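# Lower ring frame over upright mast onto low bars

## Task

Bring the ring frame down around the free-standing mast so it ends up resting flat on the low bars, with the mast still standing upright on its plate. It counts only if everything stays put without any robot holding it. Finish by releasing the frame and moving the arms away.

## Robot and tools

Setup: three identical i2rt Big YAM arms, named arm1, arm2 and arm3. Each has six revolute joints, a two-finger gripper and a wrist camera (arm1_cam_wrist, arm2_cam_wrist, arm3_cam_wrist). Two more cameras, cam_high and cam_low, are fixed in the room. The arms do not wait for each other; if one stalls, the rest keep going. A loose object may occasionally get a short external shove.

Frames: everything shares one scene frame whose origin is on the floor with +z upward. The hand point is the midpoint between the fingertips; its z axis runs along the fingers and the fingers open and close along its y axis. Hand poses are computed from each arm's real foot pose, which is never printed. With joints 1 and 6 at 0 and the hand level and forward, the wrist camera sits above the hand looking at the fingertips. Reach is roughly 1.0 m from the joint 1 axis.

execute_actions(actions, cameras): actions is a list holding exactly one action or nothing (an empty list just reports state and images). The action is an object keyed by arm name; under each arm goes "joints", a map of absolute joint targets (not offsets) by name. Only the arms and joints you list get new targets, and all listed motions start at once but may finish at different times. Names, units, ranges:
- joint1_rad: -2.879 to 2.879 rad, turns the whole arm about its foot, positive counter-clockwise seen from above, 0 = the direction the foot faces.
- joint2_rad: 0 to 3.141 rad, shoulder; 0 has the upper arm pointing back roughly level, increasing lifts it up and then forward.
- joint3_rad: 0 to 3.019 rad, elbow; 0 is folded, increasing opens it.
- joint4_rad: -1.692 to 1.57 rad, hand pitch; positive tips fingers up.
- joint5_rad: -1.57 to 1.57 rad, sideways hand swing; positive toward the arm's right.
- joint6_rad: -2.094 to 2.094 rad, hand roll; positive is clockwise viewed from behind the hand.
- gripper_m: 0 to 0.093 m, target fingertip gap; grip force tops out near 50 to 62 N per pad, lower on some units.
A joint counts as arrived within ±0.045, 0.14, 0.09, 0.055, 0.03, 0.035 rad (joints 1 to 6) and ±0.003 m for the gripper. No single action runs past 15 s. Example: {"arm1": {"joints": {"gripper_m": 0.05}}, "arm2": {"joints": {"joint1_rad": 0.3}}}. Any unknown key or value outside its range rejects the entire call and nothing moves. cameras is an optional list from arm1_cam_wrist, arm2_cam_wrist, arm3_cam_wrist, cam_high, cam_low, all; omitted, null or ["all"] returns every camera, [] returns none. Joints move at different speeds, so the hand can sweep a wide path between postures; plan clear routes.

Results: per robot you get joint_positions, joint_status, on_its_own and joint torques, plus images taken at the end, with a "pictures" line listing camera order. joint_status per commanded joint: "off_target" (stopped short and may still push), "contact_stop" or "time_out" (gave up its target and holds where it stopped; a timed-out joint may instead keep a target within 0.375, 0.375, 0.113, 0.225, 0.075, 0.3 rad of where it is and keep pushing, and will move there if the path clears), "not_followed" (a self/inter-arm collision check blocked the targets; the arm may retry them on later actions until valid targets arrive). A "joint command not followed" line, usually with a "cause:" line, flags the blocked arm; its gripper target still runs. on_its_own lists what the call did not command; "held at" is the held target, not the actual position. Torques are total drive output in arm-joint order, nonzero even in free air, with per-arm offset, scale and noise. A target very near the current reading may not move the joint. To relieve a pushing joint, command it to its reported position. Loaded joints sag slowly.

wait(seconds): 0 to 10 s with no new command; returns state and images like an empty action.
zoom_image(camera, region): region [x0, y0, x1, y1] in pixels of that camera's latest full image, top-left origin, at most 504 by 504.
read_manual(section): returns URDF licence text only ("licences"); moves nothing.
finished_scene(scene): pass the current scene's number; it is final and reports success. Replying with no tool call ends the run.

Hazards: the arms never stop on contact and can shove hard. Two arms pressing hard against each other fails and ends the run; a hard impact may too. The collision check can react late and ignores fingers, gripper housings and wrist cameras between arms. Nothing reports arm-to-arm contact. Knocking objects out of the work area or onto the floor fails the task; drops, slips, slams and heavy pushing also count against you. Sustained load heats motors: a MOTOR HOT warning from 85 °C, and at 100 °C an OVER-TEMPERATURE FAULT makes that whole arm and its gripper go limp and fall until cooled, with "limit_stop_at_motor_heat" on unfinished keys; resend targets afterward. While you compose a reply the simulation keeps running and robots hold the last command. Faster robot motion is preferred.

Each tool is called after ">>>" by a JSON object that holds its "method" and its "body", one argument or row to a line.

## Session

>>> {"method": "execute_actions", "body": {
  "actions": []
}}

Scene clock: 0.00 s.
Joint torques (N m, as the arm reports them, + toward a larger angle): no reading
Motor temperatures (°C, as the motors report them): arm1=[26 26 24 24 25 27] | arm2=[26 25 25 25 25 24] | arm3=[24 26 25 27 27 25]
arm1.joint_positions: joint1_rad=+0.116 joint2_rad=+0.458 joint3_rad=+1.403 joint4_rad=-1.412 joint5_rad=-0.230 joint6_rad=+0.457 gripper_m=+0.095
arm1.joint_status: not commanded
arm1.hand: x=+1.3123 y=-0.0534 z=+1.3738 quat_wxyz=(-0.255, -0.841, +0.072, +0.472) (m; scene frame)
arm2.joint_positions: joint1_rad=-0.169 joint2_rad=+0.656 joint3_rad=+1.395 joint4_rad=-1.161 joint5_rad=+0.076 joint6_rad=+0.230 gripper_m=+0.094
arm2.joint_status: not commanded
arm2.hand: x=-0.6575 y=+0.9962 z=+1.4157 quat_wxyz=(-0.458, -0.584, -0.602, +0.294) (m; scene frame)
arm3.joint_positions: joint1_rad=+0.362 joint2_rad=+0.588 joint3_rad=+1.346 joint4_rad=-1.373 joint5_rad=-0.221 joint6_rad=+0.271 gripper_m=+0.095
arm3.joint_status: not commanded
arm3.hand: x=-0.7303 y=-1.0258 z=+1.3133 quat_wxyz=(-0.220, +0.530, -0.711, -0.406) (m; scene frame)
pictures: arm1_cam_wrist, arm2_cam_wrist, arm3_cam_wrist, cam_high, cam_low
Images, in order (width x height): arm1_cam_wrist 896x504, arm2_cam_wrist 896x504, arm3_cam_wrist 896x504, cam_high 896x504, cam_low 896x504.

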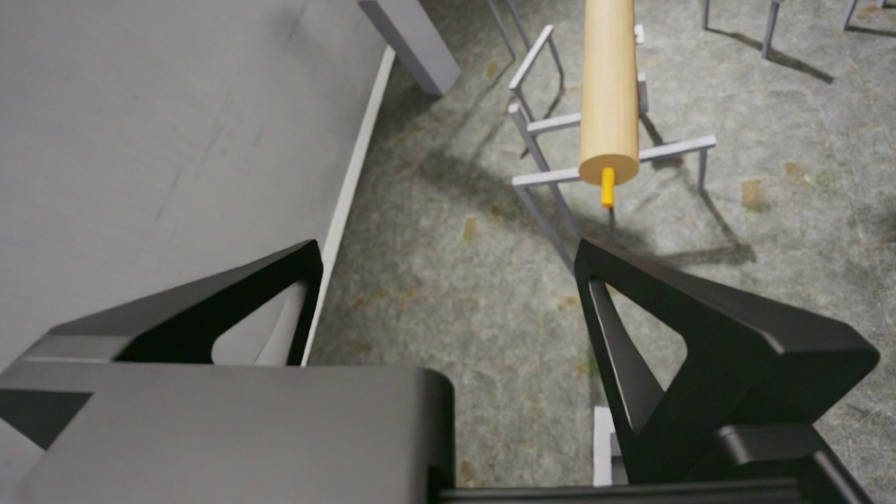

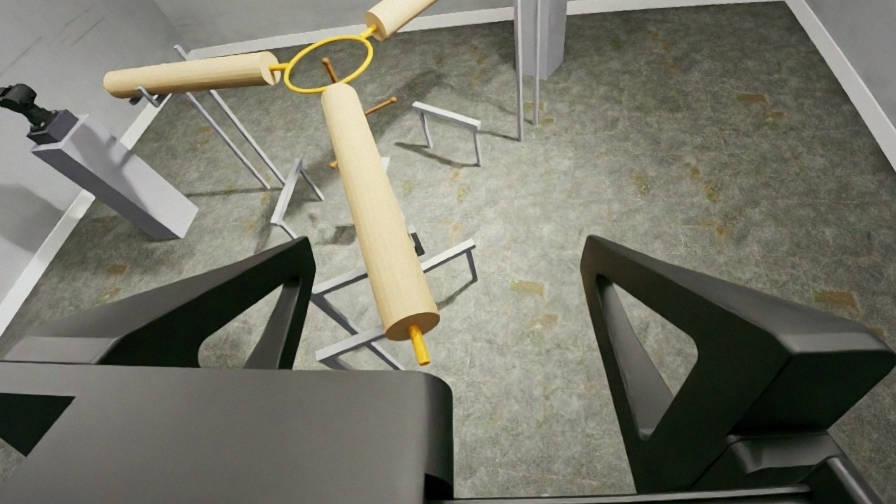

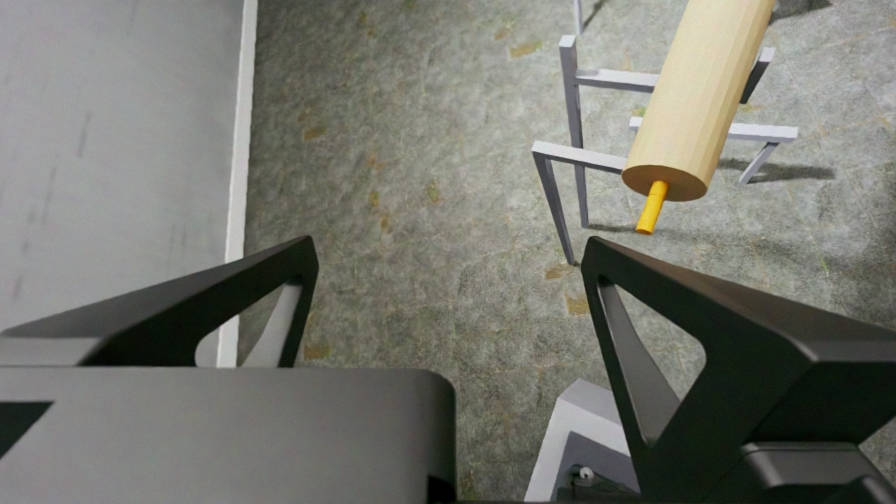

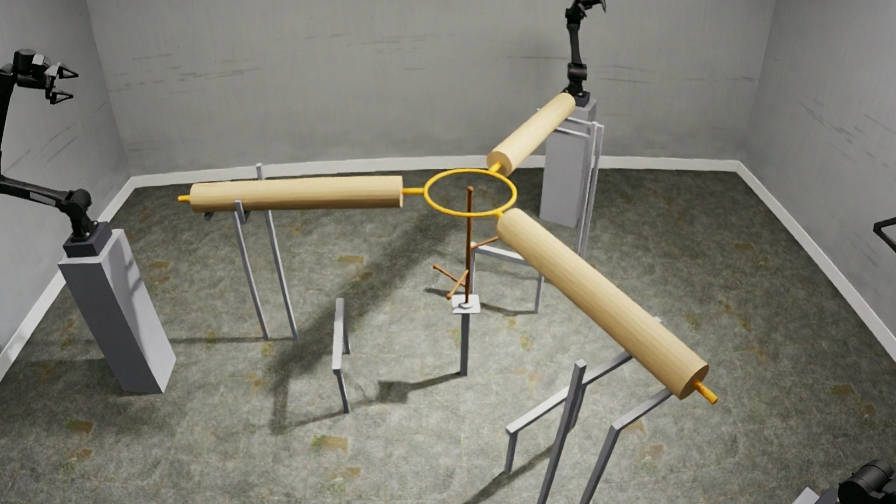

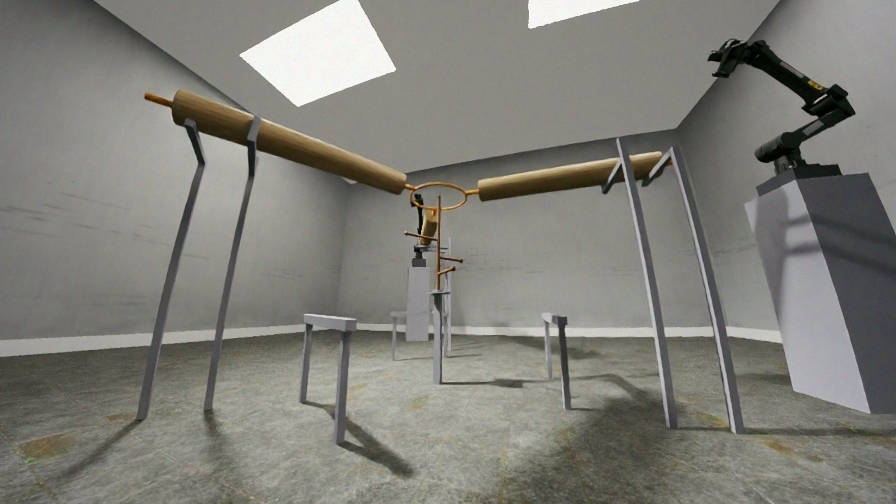

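>>> {"method": "zoom_image", "body": {
  "camera": "cam_high",
  "region": [380, 140, 600, 400]
}}

>>> {"method": "zoom_image", "body": {
  "camera": "cam_low",
  "region": [340, 160, 560, 400]
}}

>>> {"method": "zoom_image", "body": {
  "camera": "cam_high",
  "region": [160, 140, 400, 420]
}}

>>> {"method": "zoom_image", "body": {
  "camera": "cam_high",
  "region": [480, 260, 800, 504]
}}

Region (380, 140, 600, 400) of cam_high's 896x504 image, scaled by 1.938, with more detail than that image has; it fills the left 426 columns of this view, and the rest is white.

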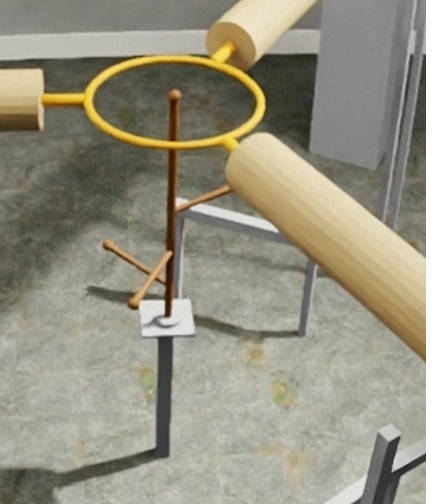

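Region (340, 160, 560, 400) of cam_low's 896x504 image, scaled by 2.100, with more detail than that image has; it fills the left 462 columns of this view, and the rest is white.

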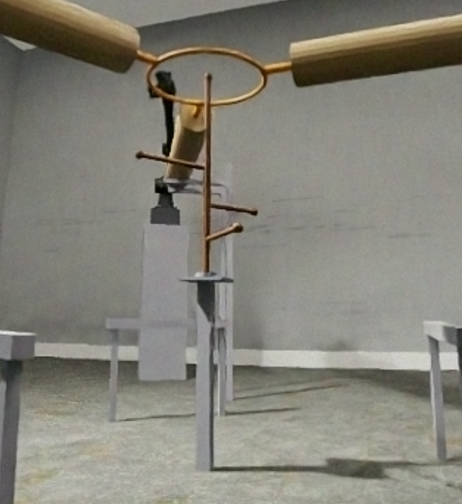

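Region (160, 140, 400, 420) of cam_high's 896x504 image, scaled by 1.800, with more detail than that image has; it fills the left 432 columns of this view, and the rest is white.

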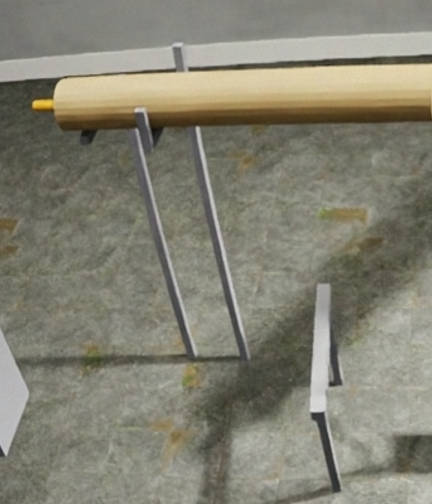

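Region (480, 260, 800, 504) of cam_high's 896x504 image, scaled by 1.575, with more detail than that image has; it fills the top 384 rows of this view, and the rest is white.

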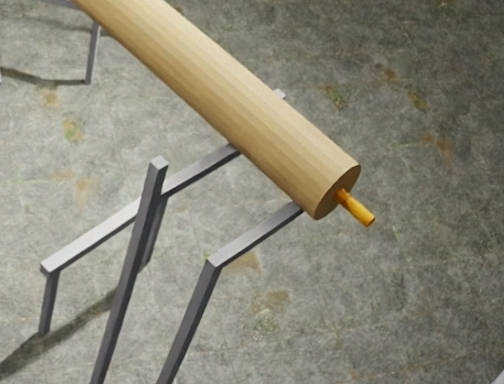

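>>> {"method": "execute_actions", "body": {
  "actions": [
    {"arm1":{"joints":{"joint1_rad":-0.032,"joint2_rad":1.27,"joint3_rad":1.45,"joint4_rad":-1.6,"joint5_rad":0,"joint6_rad":0}},"arm2":{"joints":{"joint1_rad":0.043,"joint2_rad":1.27,"joint3_rad":1.45,"joint4_rad":-1.6,"joint5_rad":0,"joint6_rad":0}},"arm3":{"joints":{"joint1_rad":-0.037,"joint2_rad":1.27,"joint3_rad":1.45,"joint4_rad":-1.6,"joint5_rad":0,"joint6_rad":0}}}
  ]
}}

Scene clock: 63.27 s.
Joint torques (N m, as the arm reports them, + toward a larger angle): arm1=[  0.86 -11.11  11.78   0.14   0.25  -0.15] | arm2=[ -0.83 -11.55  10.74   0.24  -0.05   0.05] | arm3=[ -1.95 -10.95  10.71   0.28   0.14  -0.04]
Motor temperatures (°C, as the motors report them): arm1=[26 26 28 24 25 27] | arm2=[26 25 29 25 25 24] | arm3=[24 26 30 27 27 25]
arm1.joint_positions: joint1_rad=-0.028 joint2_rad=+1.290 joint3_rad=+1.428 joint4_rad=-1.587 joint5_rad=-0.003 joint6_rad=+0.008 gripper_m=+0.095
arm1.joint_status: all done
arm1.hand: x=+1.0632 y=+0.0020 z=+1.1381 quat_wxyz=(-0.009, -0.998, +0.001, +0.067) (m; scene frame)
arm2.joint_positions: joint1_rad=+0.040 joint2_rad=+1.275 joint3_rad=+1.430 joint4_rad=-1.589 joint5_rad=+0.002 joint6_rad=+0.012 gripper_m=+0.094
arm2.joint_status: all done
arm2.hand: x=-0.5344 y=+0.9199 z=+1.1723 quat_wxyz=(-0.061, -0.505, -0.860, +0.034) (m; scene frame)
arm3.joint_positions: joint1_rad=-0.036 joint2_rad=+1.278 joint3_rad=+1.432 joint4_rad=-1.590 joint5_rad=-0.003 joint6_rad=+0.014 gripper_m=+0.095
arm3.joint_status: all done
arm3.hand: x=-0.5277 y=-0.9158 z=+1.1179 quat_wxyz=(-0.051, +0.491, -0.869, -0.031) (m; scene frame)
pictures: arm1_cam_wrist, arm2_cam_wrist, arm3_cam_wrist, cam_high, cam_low
Images, in order (width x height): arm1_cam_wrist 896x504, arm2_cam_wrist 896x504, arm3_cam_wrist 896x504, cam_high 896x504, cam_low 896x504.

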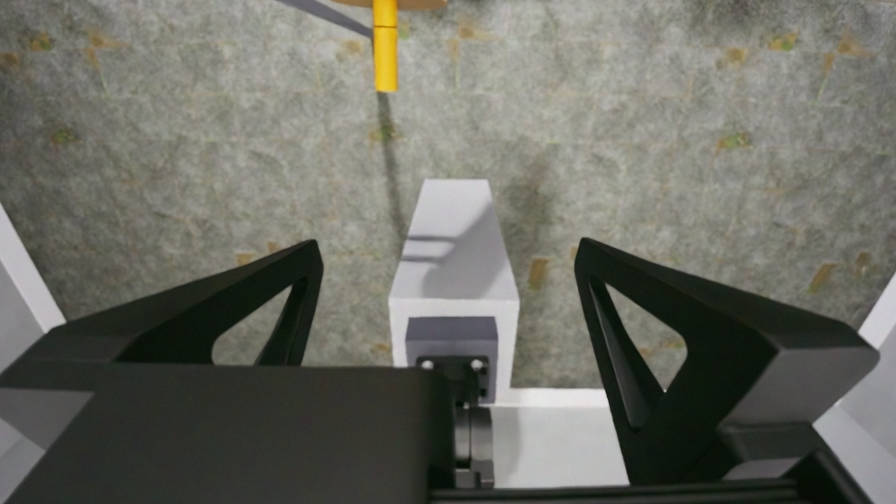

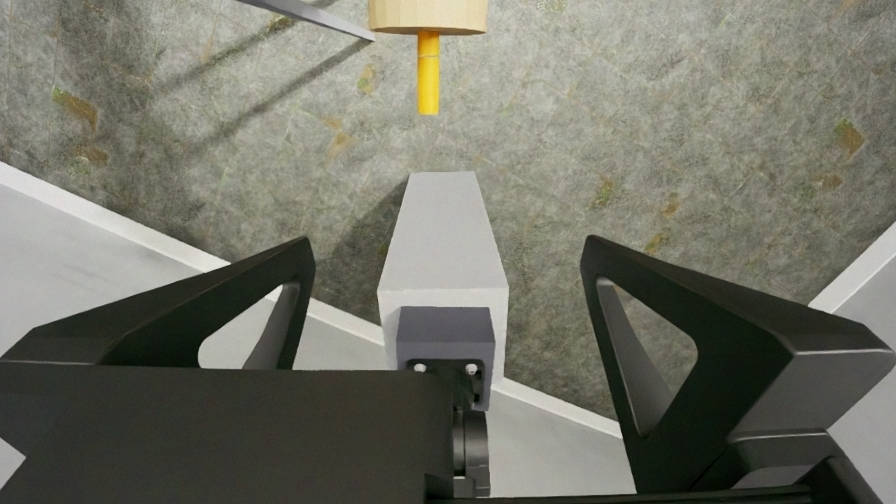

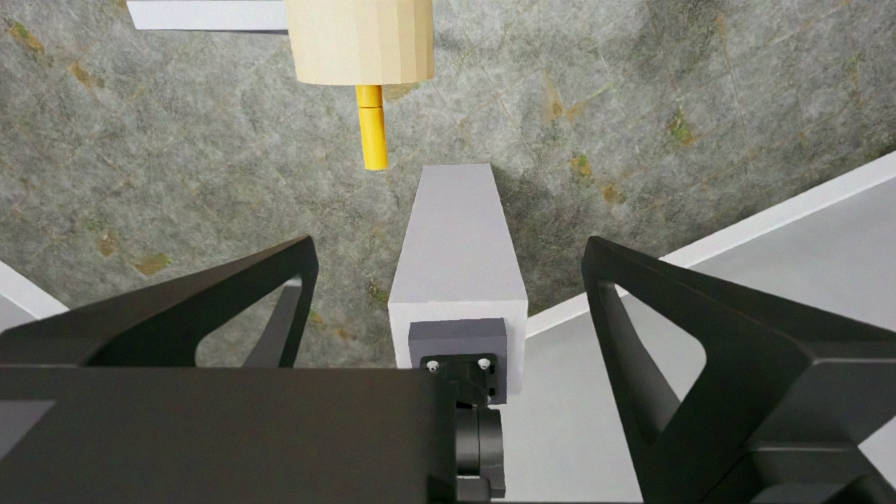

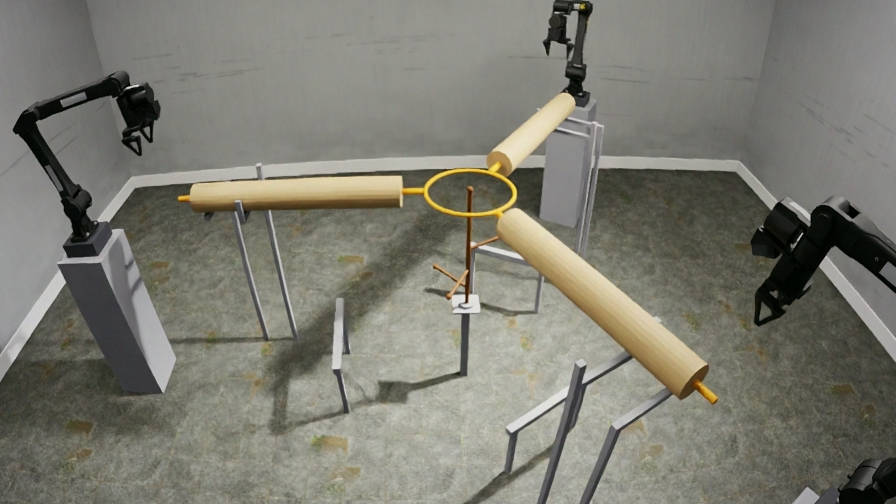

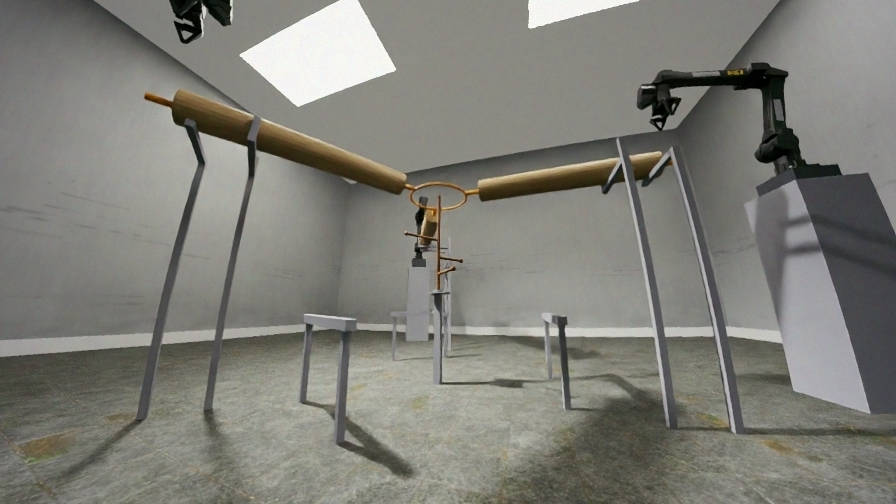

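>>> {"method": "execute_actions", "body": {
  "actions": [
    {"arm1":{"joints":{"joint1_rad":0.099,"joint2_rad":1.525,"joint3_rad":1.40,"joint4_rad":-1.425,"joint5_rad":0,"joint6_rad":0.18}},"arm2":{"joints":{"joint1_rad":0.071,"joint2_rad":1.46,"joint3_rad":1.24,"joint4_rad":-1.33,"joint5_rad":0,"joint6_rad":0.076}},"arm3":{"joints":{"joint1_rad":0.146,"joint2_rad":1.32,"joint3_rad":1.245,"joint4_rad":-1.46,"joint5_rad":0,"joint6_rad":0.227}}}
  ]
}}

Scene clock: 101.60 s.
Joint torques (N m, as the arm reports them, + toward a larger angle): arm1=[  0.31 -15.97  11.48   0.99   0.18   0.03] | arm2=[ -0.98 -14.53   9.46   0.79  -0.07   0.26] | arm3=[ -2.59 -10.76  10.04   1.05   0.09   0.2 ]
Motor temperatures (°C, as the motors report them): arm1=[26 27 30 24 25 27] | arm2=[26 26 31 25 25 24] | arm3=[24 27 31 27 27 25]
arm1.joint_positions: joint1_rad=+0.105 joint2_rad=+1.551 joint3_rad=+1.378 joint4_rad=-1.437 joint5_rad=-0.001 joint6_rad=+0.172 gripper_m=+0.095
arm1.joint_status: all done
arm1.hand: x=+1.0075 y=-0.0593 z=+1.0166 quat_wxyz=(-0.004, -1.000, +0.016, -0.014) (m; scene frame)
arm2.joint_positions: joint1_rad=+0.068 joint2_rad=+1.462 joint3_rad=+1.231 joint4_rad=-1.342 joint5_rad=+0.002 joint6_rad=+0.064 gripper_m=+0.094
arm2.joint_status: all done
arm2.hand: x=-0.5078 y=+0.8974 z=+1.0255 quat_wxyz=(-0.001, -0.517, -0.856, +0.000) (m; scene frame)
arm3.joint_positions: joint1_rad=+0.154 joint2_rad=+1.320 joint3_rad=+1.233 joint4_rad=-1.471 joint5_rad=-0.002 joint6_rad=+0.213 gripper_m=+0.095
arm3.joint_status: all done
arm3.hand: x=-0.5983 y=-0.8964 z=+1.0257 quat_wxyz=(+0.002, +0.488, -0.873, +0.000) (m; scene frame)
pictures: arm1_cam_wrist, arm2_cam_wrist, arm3_cam_wrist, cam_high, cam_low
Images, in order (width x height): arm1_cam_wrist 896x504, arm2_cam_wrist 896x504, arm3_cam_wrist 896x504, cam_high 896x504, cam_low 896x504.

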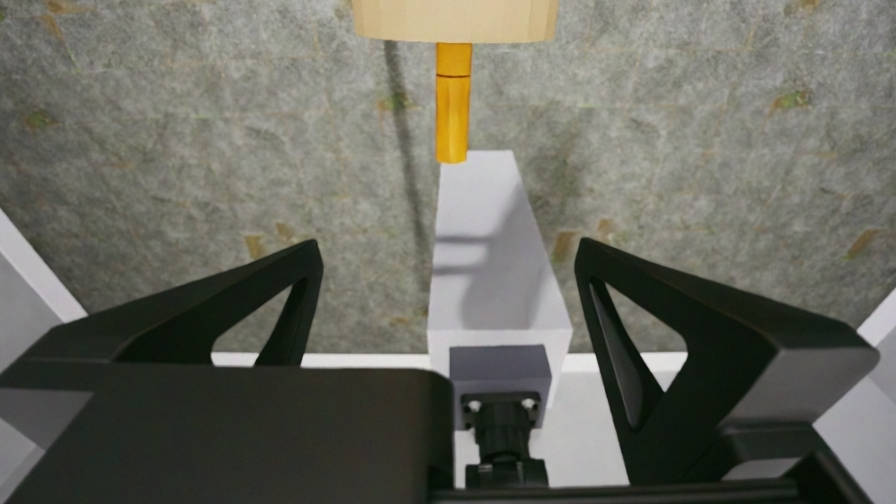

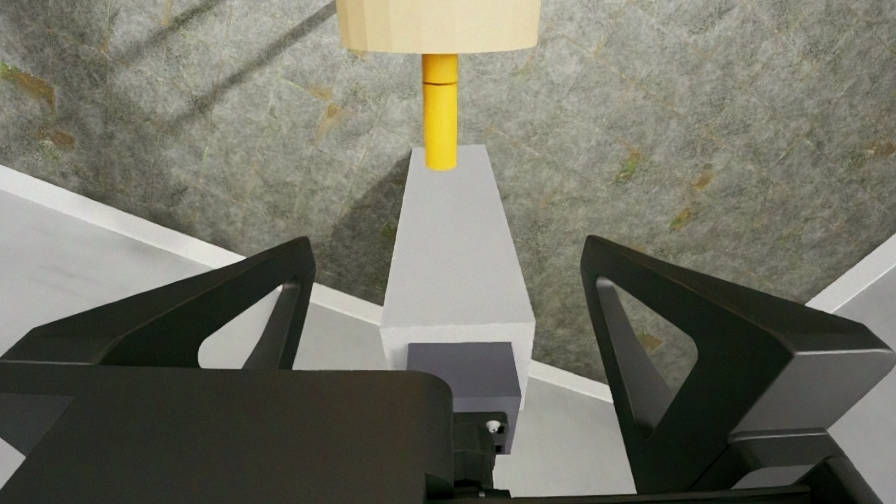

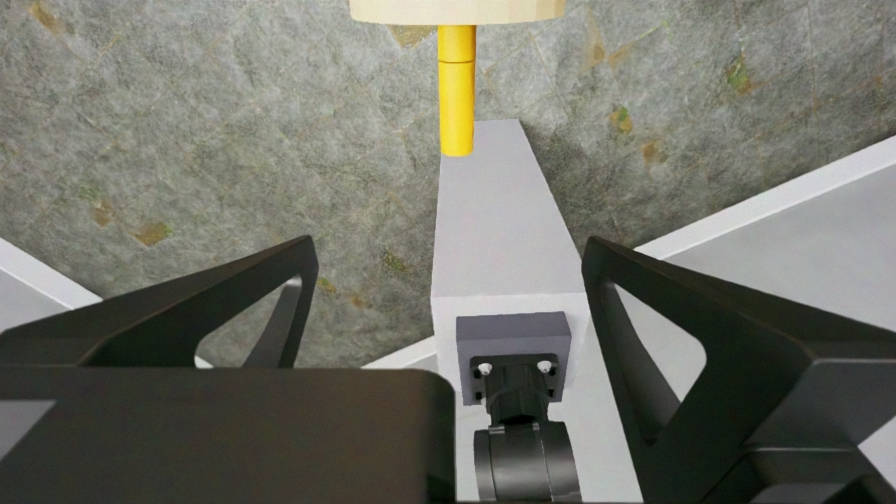

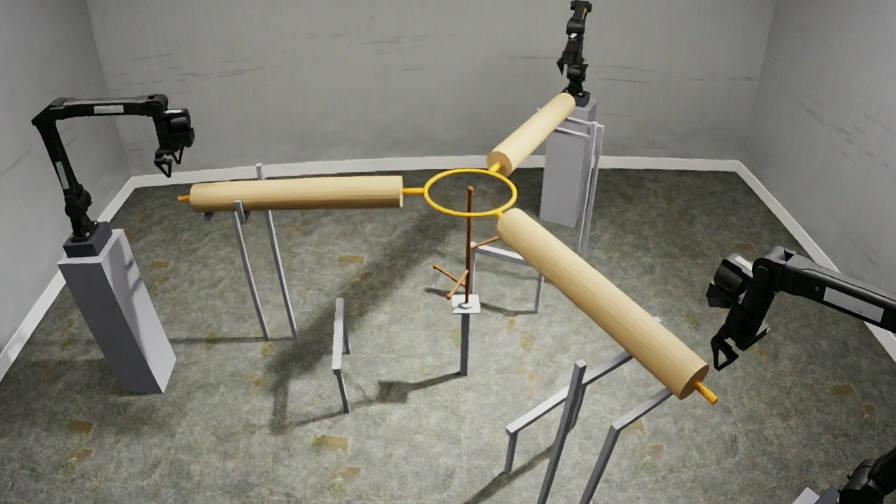

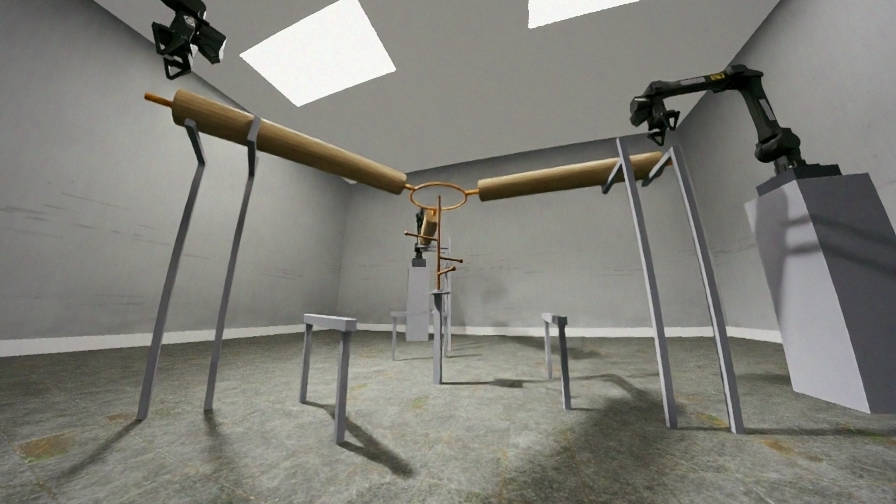

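>>> {"method": "execute_actions", "body": {
  "actions": [
    {"arm1":{"joints":{"joint2_rad":1.603,"joint3_rad":1.20,"joint4_rad":-1.126}},"arm2":{"joints":{"joint2_rad":1.577,"joint3_rad":1.055,"joint4_rad":-1.023}},"arm3":{"joints":{"joint2_rad":1.405,"joint3_rad":1.02,"joint4_rad":-1.149}}}
  ]
}}

Scene clock: 128.73 s.
Joint torques (N m, as the arm reports them, + toward a larger angle): arm1=[  0.7  -14.09  10.39   1.28   0.15   0.  ] | arm2=[ -0.62 -14.82   8.17   0.69  -0.03   0.28] | arm3=[ -2.49 -11.95   9.53   0.98   0.09   0.2 ]
Motor temperatures (°C, as the motors report them): arm1=[26 28 30 24 25 27] | arm2=[26 26 31 25 25 24] | arm3=[24 27 31 27 27 25]
arm1.joint_positions: joint1_rad=+0.105 joint2_rad=+1.608 joint3_rad=+1.184 joint4_rad=-1.142 joint5_rad=-0.001 joint6_rad=+0.173 gripper_m=+0.095
arm1.joint_status: all done
arm1.hand: x=+1.0022 y=-0.0612 z=+0.9214 quat_wxyz=(-0.008, -1.000, +0.017, +0.008) (m; scene frame)
arm2.joint_positions: joint1_rad=+0.068 joint2_rad=+1.586 joint3_rad=+1.049 joint4_rad=-1.035 joint5_rad=+0.002 joint6_rad=+0.064 gripper_m=+0.094
arm2.joint_status: all done
arm2.hand: x=-0.5055 y=+0.8941 z=+0.9114 quat_wxyz=(-0.001, -0.517, -0.856, +0.000) (m; scene frame)
arm3.joint_positions: joint1_rad=+0.154 joint2_rad=+1.411 joint3_rad=+1.005 joint4_rad=-1.160 joint5_rad=-0.002 joint6_rad=+0.213 gripper_m=+0.095
arm3.joint_status: all done
arm3.hand: x=-0.5980 y=-0.8951 z=+0.9087 quat_wxyz=(+0.005, +0.488, -0.873, +0.003) (m; scene frame)
pictures: arm1_cam_wrist, arm2_cam_wrist, arm3_cam_wrist, cam_high, cam_low
Images, in order (width x height): arm1_cam_wrist 896x504, arm2_cam_wrist 896x504, arm3_cam_wrist 896x504, cam_high 896x504, cam_low 896x504.

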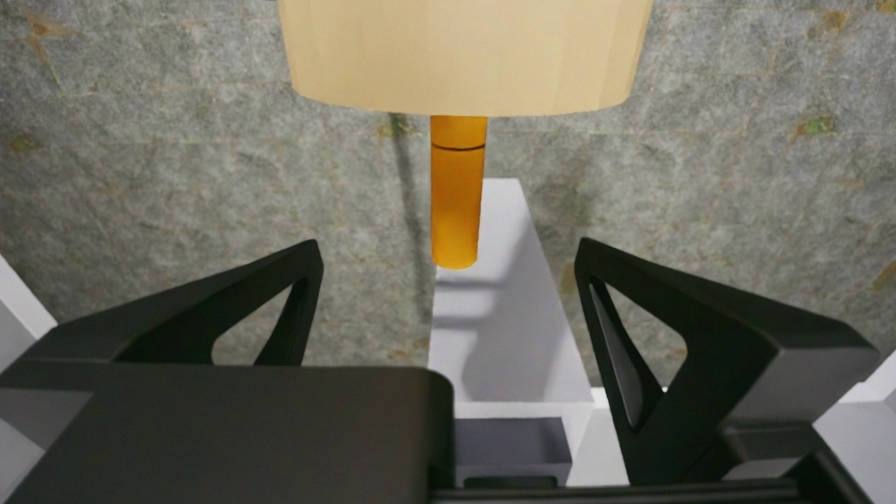

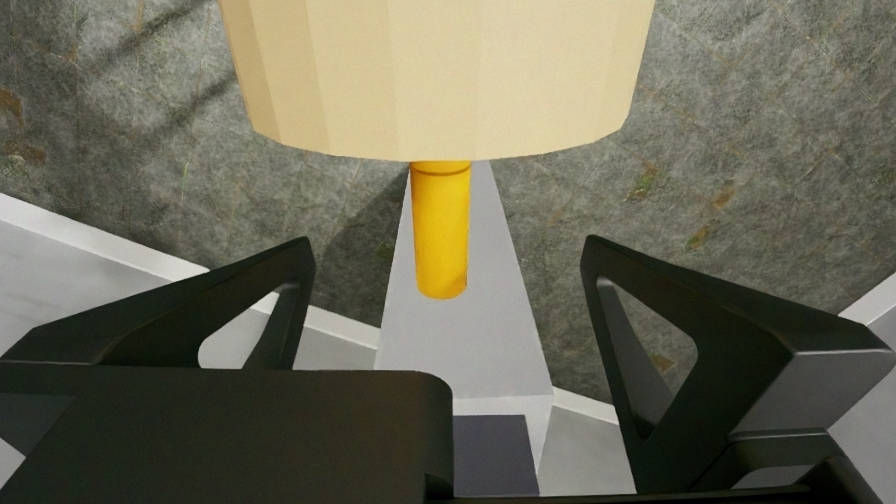

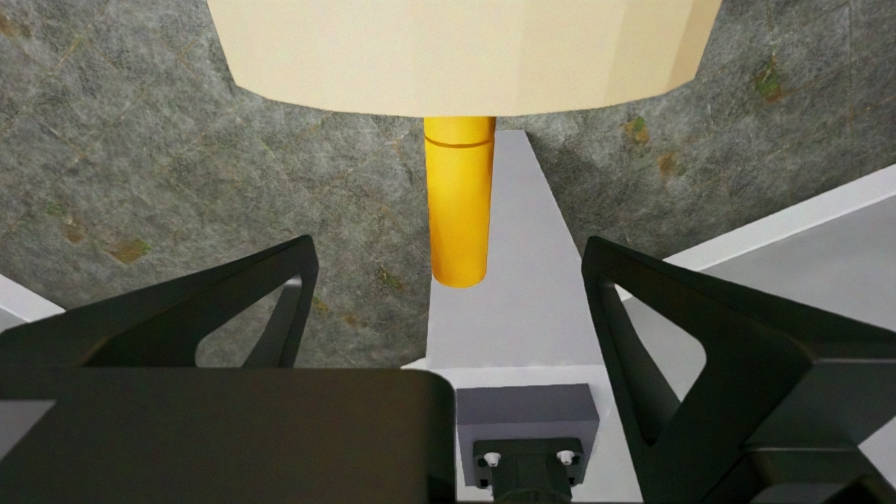

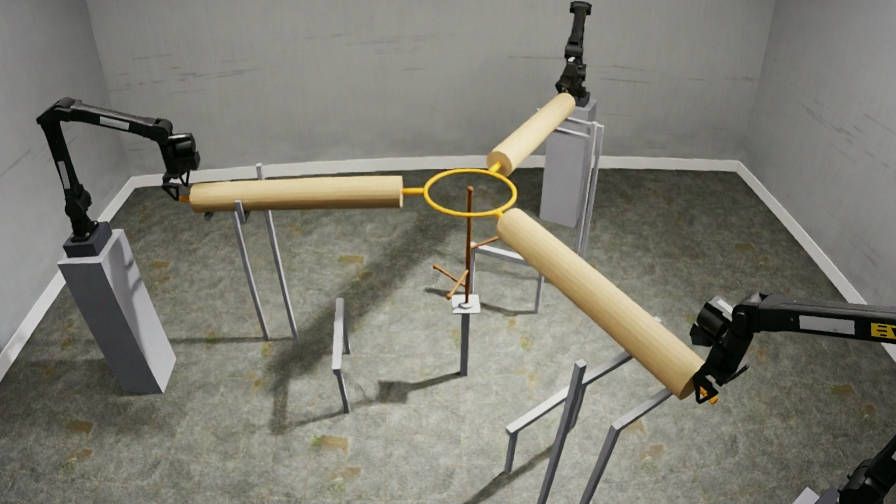

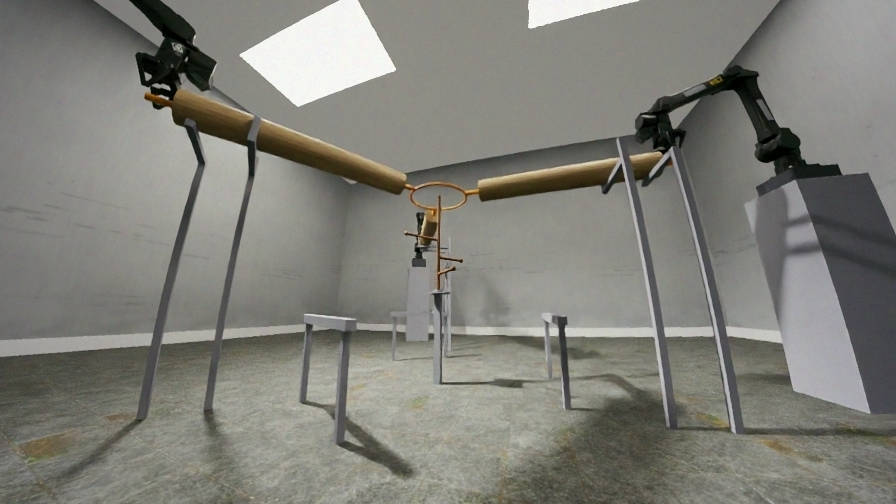

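>>> {"method": "zoom_image", "body": {
  "camera": "cam_high",
  "region": [660, 330, 780, 420]
}}

>>> {"method": "zoom_image", "body": {
  "camera": "cam_low",
  "region": [120, 40, 240, 130]
}}

>>> {"method": "zoom_image", "body": {
  "camera": "cam_high",
  "region": [150, 150, 230, 220]
}}

Region (660, 330, 780, 420) of cam_high's 896x504 image, scaled by 4.200, with more detail than that image has; it fills the top 378 rows of this view, and the rest is white.

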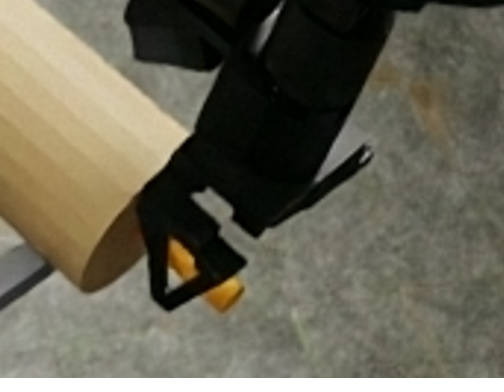

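Region (120, 40, 240, 130) of cam_low's 896x504 image, scaled by 4.200, with more detail than that image has; it fills the top 378 rows of this view, and the rest is white.

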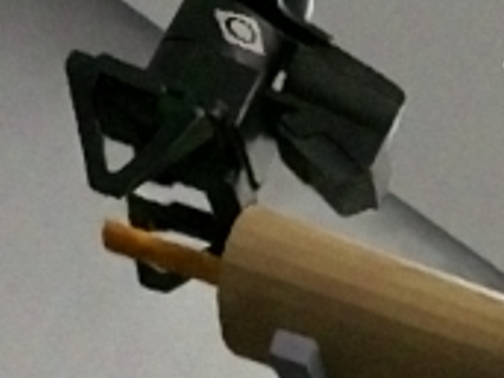

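Region (150, 150, 230, 220) of cam_high's 896x504 image, scaled by 6.300, with more detail than that image has; it fills the top 441 rows of this view, and the rest is white.

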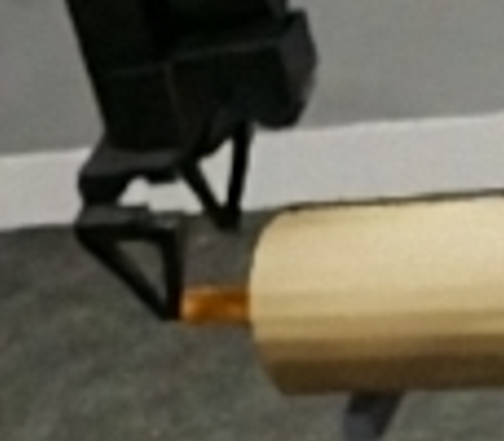

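>>> {"method": "execute_actions", "body": {
  "actions": [
    {"arm1":{"joints":{"joint1_rad":0.086,"joint2_rad":1.68,"joint3_rad":1.206,"joint4_rad":-1.063,"gripper_m":0.06}},"arm2":{"joints":{"joint1_rad":0.075,"joint2_rad":1.637,"joint3_rad":1.046,"joint4_rad":-0.955,"gripper_m":0.06}},"arm3":{"joints":{"joint1_rad":0.13,"joint2_rad":1.471,"joint3_rad":1.046,"joint4_rad":-1.099,"gripper_m":0.06}}}
  ]
}}

Scene clock: 158.17 s.
Joint torques (N m, as the arm reports them, + toward a larger angle): arm1=[  1.11 -14.03  10.52   1.2    0.16   0.02] | arm2=[ -0.38 -13.11   7.27   0.75  -0.02   0.28] | arm3=[ -2.44 -10.68  11.03   0.99   0.1    0.2 ]
Motor temperatures (°C, as the motors report them): arm1=[26 28 30 24 25 27] | arm2=[26 26 30 25 25 24] | arm3=[24 27 31 27 27 25]
arm1.joint_positions: joint1_rad=+0.090 joint2_rad=+1.675 joint3_rad=+1.184 joint4_rad=-1.079 joint5_rad=-0.001 joint6_rad=+0.173 gripper_m=+0.060
arm1.joint_status: all done
arm1.hand: x=+0.9884 y=-0.0564 z=+0.8921 quat_wxyz=(-0.007, -1.000, +0.024, +0.006) (m; scene frame)
arm2.joint_positions: joint1_rad=+0.068 joint2_rad=+1.627 joint3_rad=+1.049 joint4_rad=-0.967 joint5_rad=+0.002 joint6_rad=+0.065 gripper_m=+0.060
arm2.joint_status: all done
arm2.hand: x=-0.4984 y=+0.8824 z=+0.8945 quat_wxyz=(-0.013, -0.517, -0.856, +0.006) (m; scene frame)
arm3.joint_positions: joint1_rad=+0.135 joint2_rad=+1.457 joint3_rad=+1.008 joint4_rad=-1.110 joint5_rad=-0.002 joint6_rad=+0.213 gripper_m=+0.060
arm3.joint_status: all done
arm3.hand: x=-0.5867 y=-0.8857 z=+0.8929 quat_wxyz=(+0.002, +0.480, -0.877, +0.000) (m; scene frame)
pictures: arm1_cam_wrist, arm2_cam_wrist, arm3_cam_wrist, cam_high, cam_low
Images, in order (width x height): arm1_cam_wrist 896x504, arm2_cam_wrist 896x504, arm3_cam_wrist 896x504, cam_high 896x504, cam_low 896x504.

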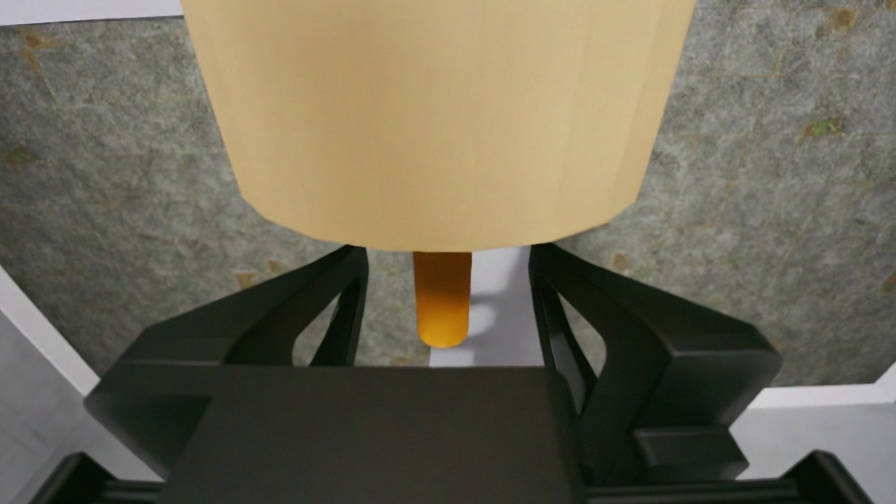

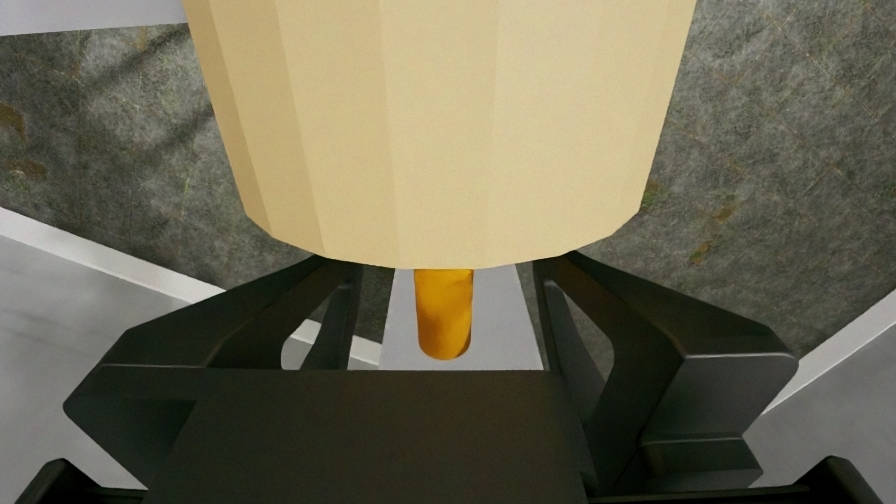

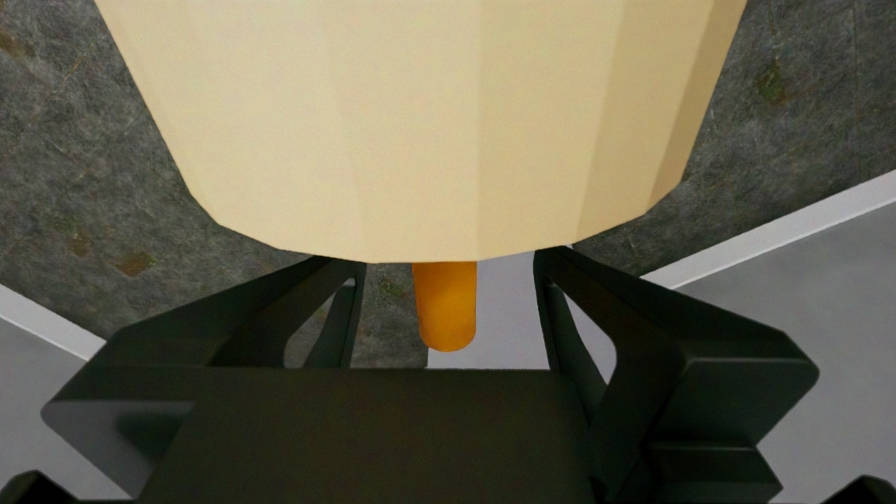

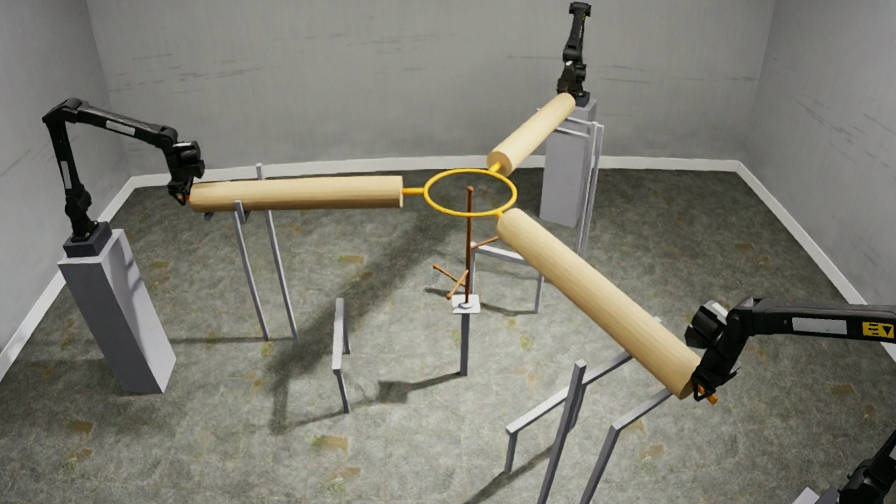

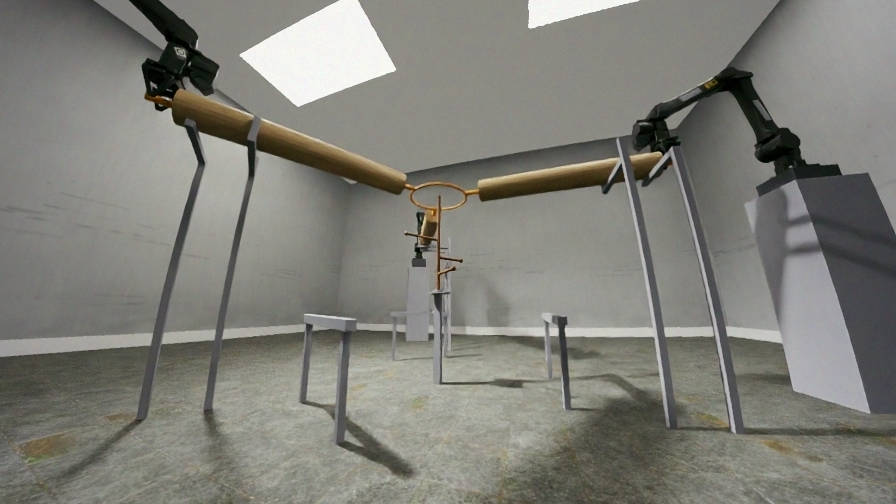

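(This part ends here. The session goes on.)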